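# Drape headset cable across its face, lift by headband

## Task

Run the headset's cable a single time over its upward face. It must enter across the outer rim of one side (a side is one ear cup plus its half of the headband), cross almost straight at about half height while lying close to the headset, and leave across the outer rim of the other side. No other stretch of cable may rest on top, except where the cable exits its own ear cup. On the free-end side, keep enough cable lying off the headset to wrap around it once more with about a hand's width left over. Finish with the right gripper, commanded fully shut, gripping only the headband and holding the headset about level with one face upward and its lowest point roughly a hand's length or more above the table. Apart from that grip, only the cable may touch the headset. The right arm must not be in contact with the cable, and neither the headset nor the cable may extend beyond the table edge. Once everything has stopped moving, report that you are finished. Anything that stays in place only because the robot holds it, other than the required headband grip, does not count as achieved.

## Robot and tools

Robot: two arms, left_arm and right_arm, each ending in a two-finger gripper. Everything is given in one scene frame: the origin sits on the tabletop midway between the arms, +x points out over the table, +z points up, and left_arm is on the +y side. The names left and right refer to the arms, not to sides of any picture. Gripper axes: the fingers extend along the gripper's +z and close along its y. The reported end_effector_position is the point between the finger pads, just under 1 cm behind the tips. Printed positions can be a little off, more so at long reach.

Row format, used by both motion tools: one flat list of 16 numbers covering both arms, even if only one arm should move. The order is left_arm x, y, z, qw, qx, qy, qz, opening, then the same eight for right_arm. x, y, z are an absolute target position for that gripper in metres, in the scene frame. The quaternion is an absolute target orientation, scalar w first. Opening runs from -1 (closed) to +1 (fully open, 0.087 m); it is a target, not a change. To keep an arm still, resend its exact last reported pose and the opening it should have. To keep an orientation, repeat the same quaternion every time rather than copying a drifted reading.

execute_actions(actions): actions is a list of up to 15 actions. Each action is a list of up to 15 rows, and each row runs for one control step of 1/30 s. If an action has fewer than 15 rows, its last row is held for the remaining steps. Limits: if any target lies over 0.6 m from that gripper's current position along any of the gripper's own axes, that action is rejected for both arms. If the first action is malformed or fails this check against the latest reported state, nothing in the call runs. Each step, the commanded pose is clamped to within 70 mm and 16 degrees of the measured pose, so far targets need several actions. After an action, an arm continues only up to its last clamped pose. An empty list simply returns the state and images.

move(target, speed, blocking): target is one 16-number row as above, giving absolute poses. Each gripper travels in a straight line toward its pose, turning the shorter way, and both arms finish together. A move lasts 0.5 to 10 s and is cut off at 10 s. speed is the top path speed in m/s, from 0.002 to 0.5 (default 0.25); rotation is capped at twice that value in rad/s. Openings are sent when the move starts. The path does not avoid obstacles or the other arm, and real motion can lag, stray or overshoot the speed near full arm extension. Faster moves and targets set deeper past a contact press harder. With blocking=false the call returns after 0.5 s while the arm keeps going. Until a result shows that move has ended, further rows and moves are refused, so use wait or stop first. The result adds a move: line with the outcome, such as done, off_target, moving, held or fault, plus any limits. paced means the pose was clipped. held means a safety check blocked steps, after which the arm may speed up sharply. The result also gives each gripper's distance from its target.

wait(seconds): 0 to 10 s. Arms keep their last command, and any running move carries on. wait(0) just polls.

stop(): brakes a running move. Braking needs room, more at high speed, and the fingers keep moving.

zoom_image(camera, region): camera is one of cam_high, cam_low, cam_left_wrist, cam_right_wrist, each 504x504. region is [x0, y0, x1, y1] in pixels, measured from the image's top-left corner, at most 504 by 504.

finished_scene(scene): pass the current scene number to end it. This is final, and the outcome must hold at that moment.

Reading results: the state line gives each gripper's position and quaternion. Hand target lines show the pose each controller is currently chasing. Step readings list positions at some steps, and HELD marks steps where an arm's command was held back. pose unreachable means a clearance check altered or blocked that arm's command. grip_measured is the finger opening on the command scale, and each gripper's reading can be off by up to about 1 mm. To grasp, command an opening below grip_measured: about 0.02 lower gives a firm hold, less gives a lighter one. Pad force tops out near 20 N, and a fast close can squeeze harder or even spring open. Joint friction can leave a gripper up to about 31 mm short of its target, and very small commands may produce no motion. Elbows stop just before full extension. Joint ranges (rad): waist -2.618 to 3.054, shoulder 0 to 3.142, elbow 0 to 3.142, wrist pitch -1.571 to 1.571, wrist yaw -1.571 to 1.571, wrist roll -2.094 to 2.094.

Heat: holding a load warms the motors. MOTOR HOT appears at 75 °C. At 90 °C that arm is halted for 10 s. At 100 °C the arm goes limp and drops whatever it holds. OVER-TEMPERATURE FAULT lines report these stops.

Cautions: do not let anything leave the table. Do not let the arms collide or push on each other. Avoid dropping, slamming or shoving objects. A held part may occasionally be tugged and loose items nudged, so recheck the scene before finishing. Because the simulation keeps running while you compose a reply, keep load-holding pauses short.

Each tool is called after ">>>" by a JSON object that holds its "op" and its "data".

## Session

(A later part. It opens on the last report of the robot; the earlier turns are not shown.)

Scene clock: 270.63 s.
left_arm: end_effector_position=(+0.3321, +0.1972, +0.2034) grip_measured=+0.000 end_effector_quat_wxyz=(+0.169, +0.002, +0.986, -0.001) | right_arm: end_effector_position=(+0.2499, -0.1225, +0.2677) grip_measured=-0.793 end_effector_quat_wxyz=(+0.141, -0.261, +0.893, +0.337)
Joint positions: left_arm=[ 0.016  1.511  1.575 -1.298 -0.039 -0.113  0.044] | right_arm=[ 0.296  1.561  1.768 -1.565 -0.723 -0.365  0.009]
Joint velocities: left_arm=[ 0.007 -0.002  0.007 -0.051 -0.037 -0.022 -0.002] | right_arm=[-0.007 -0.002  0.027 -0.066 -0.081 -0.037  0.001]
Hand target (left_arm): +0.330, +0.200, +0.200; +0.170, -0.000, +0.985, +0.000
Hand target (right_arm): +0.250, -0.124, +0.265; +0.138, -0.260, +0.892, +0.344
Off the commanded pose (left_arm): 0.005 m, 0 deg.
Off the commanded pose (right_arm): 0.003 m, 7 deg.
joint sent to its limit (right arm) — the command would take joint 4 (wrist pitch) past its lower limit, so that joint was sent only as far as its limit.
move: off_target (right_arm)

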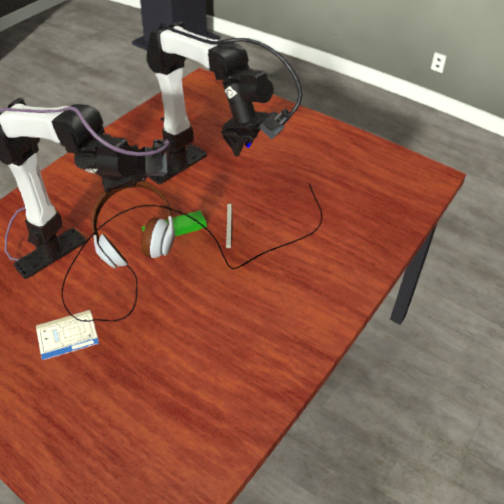

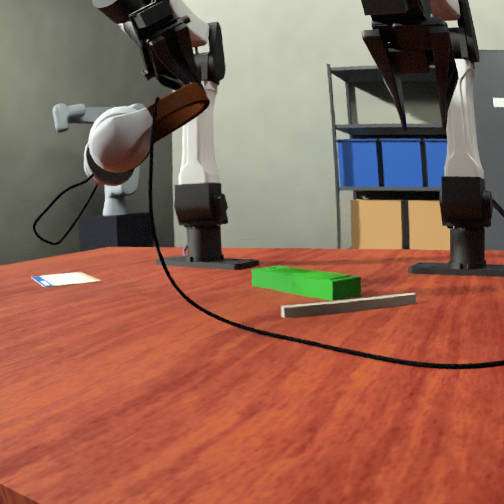

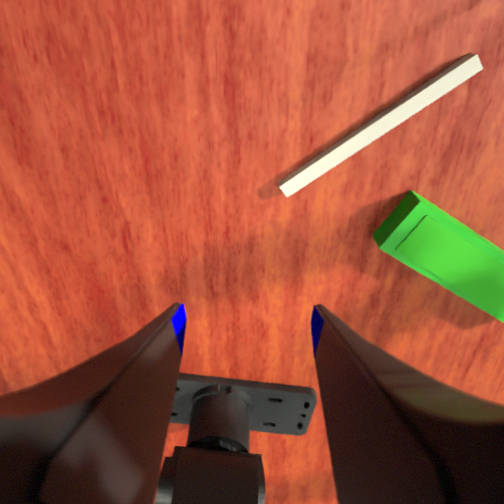

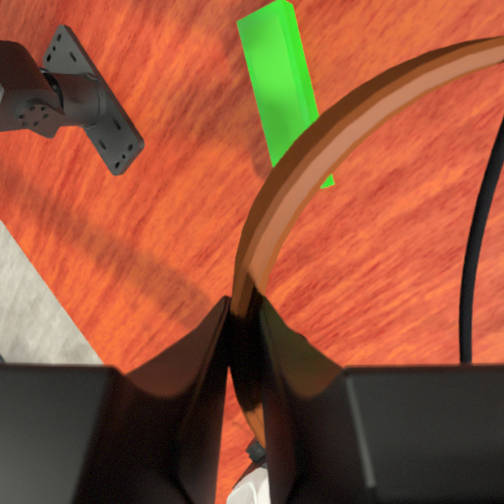

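>>> {"op": "move", "data": {"target": [0.33,0.2,0.2,0.17,0,0.985,0,0,0.25,-0.124,0.275,0.2013,-0.3578,0.9083,0.0793,-1], "speed": 0.1}}

>>> {"op": "zoom_image", "data": {"camera": "cam_high", "region": [30, 140, 230, 310]}}

>>> {"op": "zoom_image", "data": {"camera": "cam_low", "region": [0, 30, 250, 200]}}

Scene clock: 274.27 s.
left_arm: end_effector_position=(+0.3322, +0.1972, +0.2034) grip_measured=+0.000 end_effector_quat_wxyz=(+0.169, +0.002, +0.986, -0.001) | right_arm: end_effector_position=(+0.2400, -0.1266, +0.2581) grip_measured=-0.794 end_effector_quat_wxyz=(+0.152, -0.358, +0.918, +0.084)
Joint positions: left_arm=[ 0.016  1.511  1.575 -1.298 -0.039 -0.113  0.044] | right_arm=[ 0.644  1.514  1.816 -1.549 -0.136 -0.25   0.009]
Joint velocities: left_arm=[-0.002 -0.007 -0.007  0.066 -0.066 -0.037  0.   ] | right_arm=[-0.007 -0.002  0.017 -0.007  0.066 -0.022 -0.001]
Hand target (left_arm): +0.330, +0.200, +0.200; +0.170, -0.000, +0.985, +0.000
Hand target (right_arm): +0.249, -0.124, +0.274; +0.198, -0.359, +0.909, +0.076
Off the commanded pose (left_arm): 0.005 m, 0 deg.
Off the commanded pose (right_arm): 0.020 m, 6 deg.
move: off_target (right_arm)

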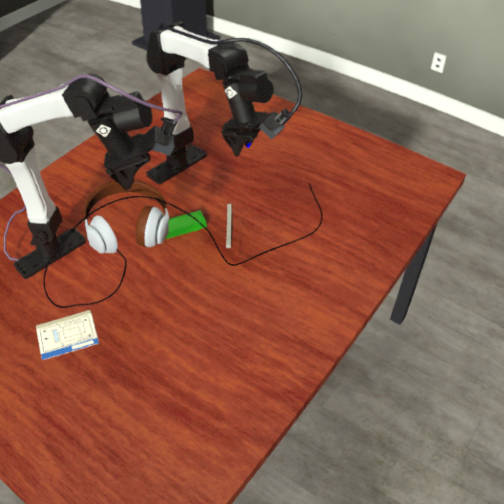

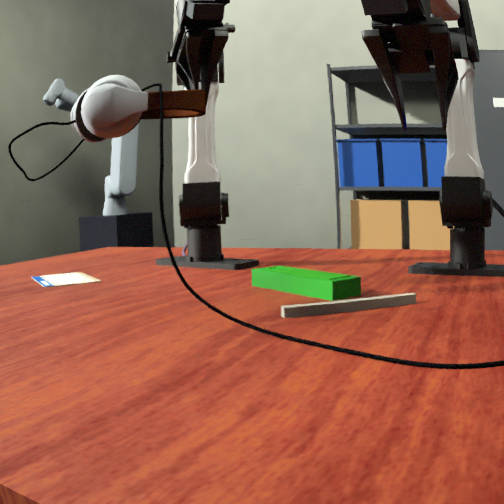

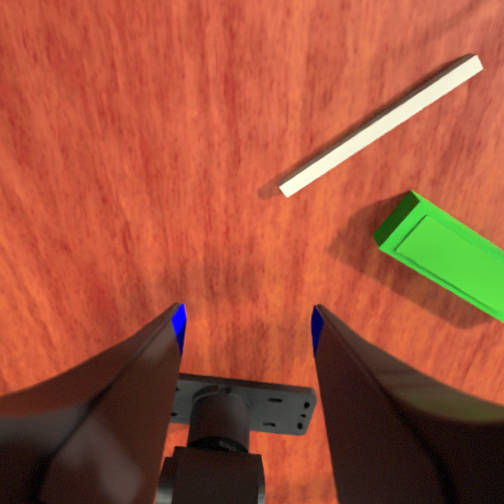

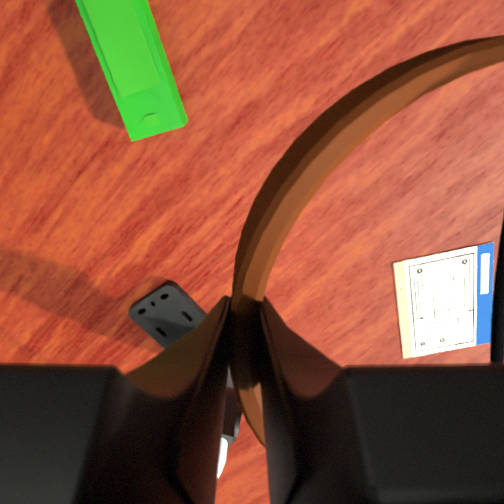

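Region (30, 140, 230, 310) of cam_high's 504x504 image, scaled by 2.520, with more detail than that image has; it fills the top 428 rows of this view, and the rest is white.

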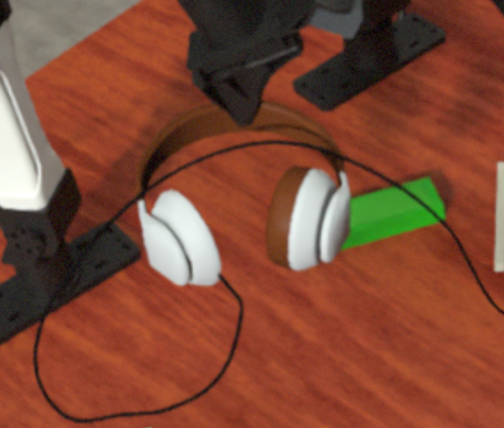

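Region (0, 30, 250, 200) of cam_low's 504x504 image, scaled by 2.016, with more detail than that image has; it fills the top 343 rows of this view, and the rest is white.

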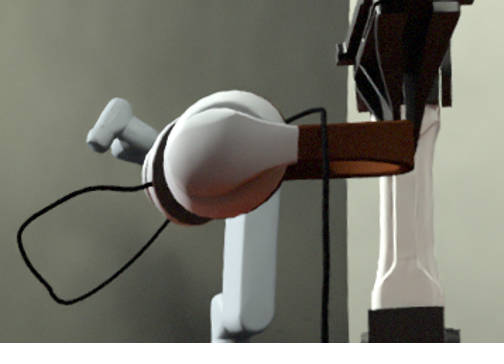

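>>> {"op": "move", "data": {"target": [0.33,0.2,0.2,0.17,0,0.985,0,0,0.255,-0.12,0.29,0.2013,-0.3578,0.9083,0.0793,-1], "speed": 0.05}}

>>> {"op": "zoom_image", "data": {"camera": "cam_high", "region": [30, 140, 230, 310]}}

>>> {"op": "zoom_image", "data": {"camera": "cam_low", "region": [0, 30, 250, 200]}}

Scene clock: 275.90 s.
left_arm: end_effector_position=(+0.3322, +0.1972, +0.2034) grip_measured=+0.000 end_effector_quat_wxyz=(+0.169, +0.002, +0.986, -0.001) | right_arm: end_effector_position=(+0.2518, -0.1199, +0.2826) grip_measured=-0.794 end_effector_quat_wxyz=(+0.191, -0.356, +0.910, +0.090)
Joint positions: left_arm=[ 0.016  1.511  1.575 -1.298 -0.039 -0.113  0.044] | right_arm=[ 0.644  1.542  1.94  -1.565 -0.138 -0.246  0.009]
Joint velocities: left_arm=[ 0.002  0.002  0.007  0.007  0.007 -0.007 -0.   ] | right_arm=[ 0.002 -0.012  0.012  0.095 -0.037  0.022 -0.   ]
Hand target (left_arm): +0.330, +0.200, +0.200; +0.170, -0.000, +0.985, +0.000
Hand target (right_arm): +0.256, -0.120, +0.290; +0.205, -0.358, +0.908, +0.080
Off the commanded pose (left_arm): 0.005 m, 0 deg.
Off the commanded pose (right_arm): 0.008 m, 2 deg.
joint sent to its limit (right arm) — the command would take joint 4 (wrist pitch) past its lower limit, so that joint was sent only as far as its limit.
move: done

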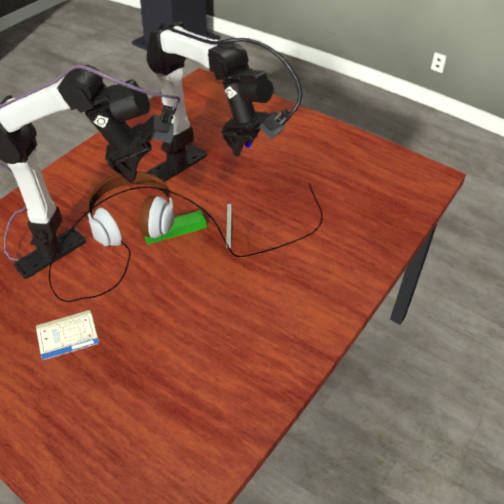

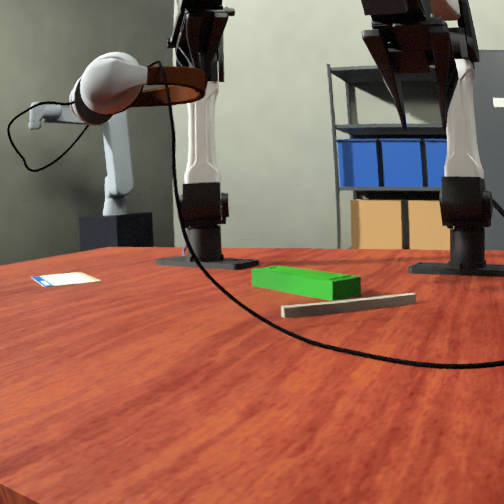

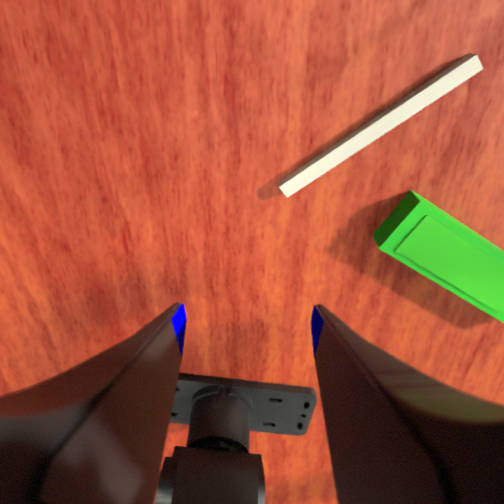

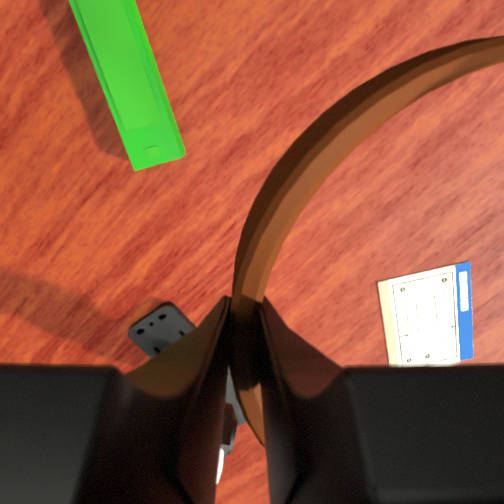

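Region (30, 140, 230, 310) of cam_high's 504x504 image, scaled by 2.520, with more detail than that image has; it fills the top 428 rows of this view, and the rest is white.

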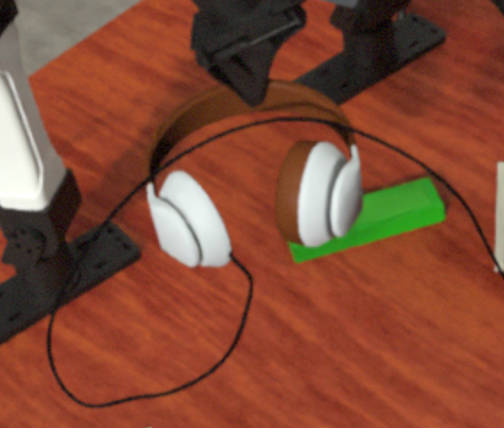

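Region (0, 30, 250, 200) of cam_low's 504x504 image, scaled by 2.016, with more detail than that image has; it fills the top 343 rows of this view, and the rest is white.

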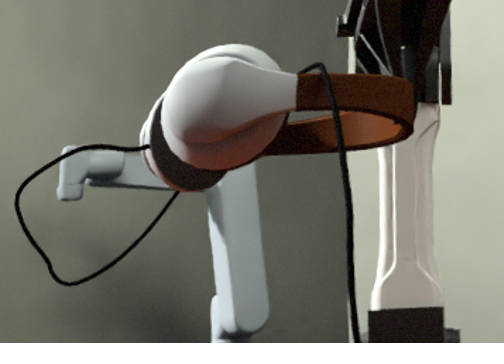

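>>> {"op": "finished_scene", "data": {"scene": 1}}

The scene is finished: the task was done.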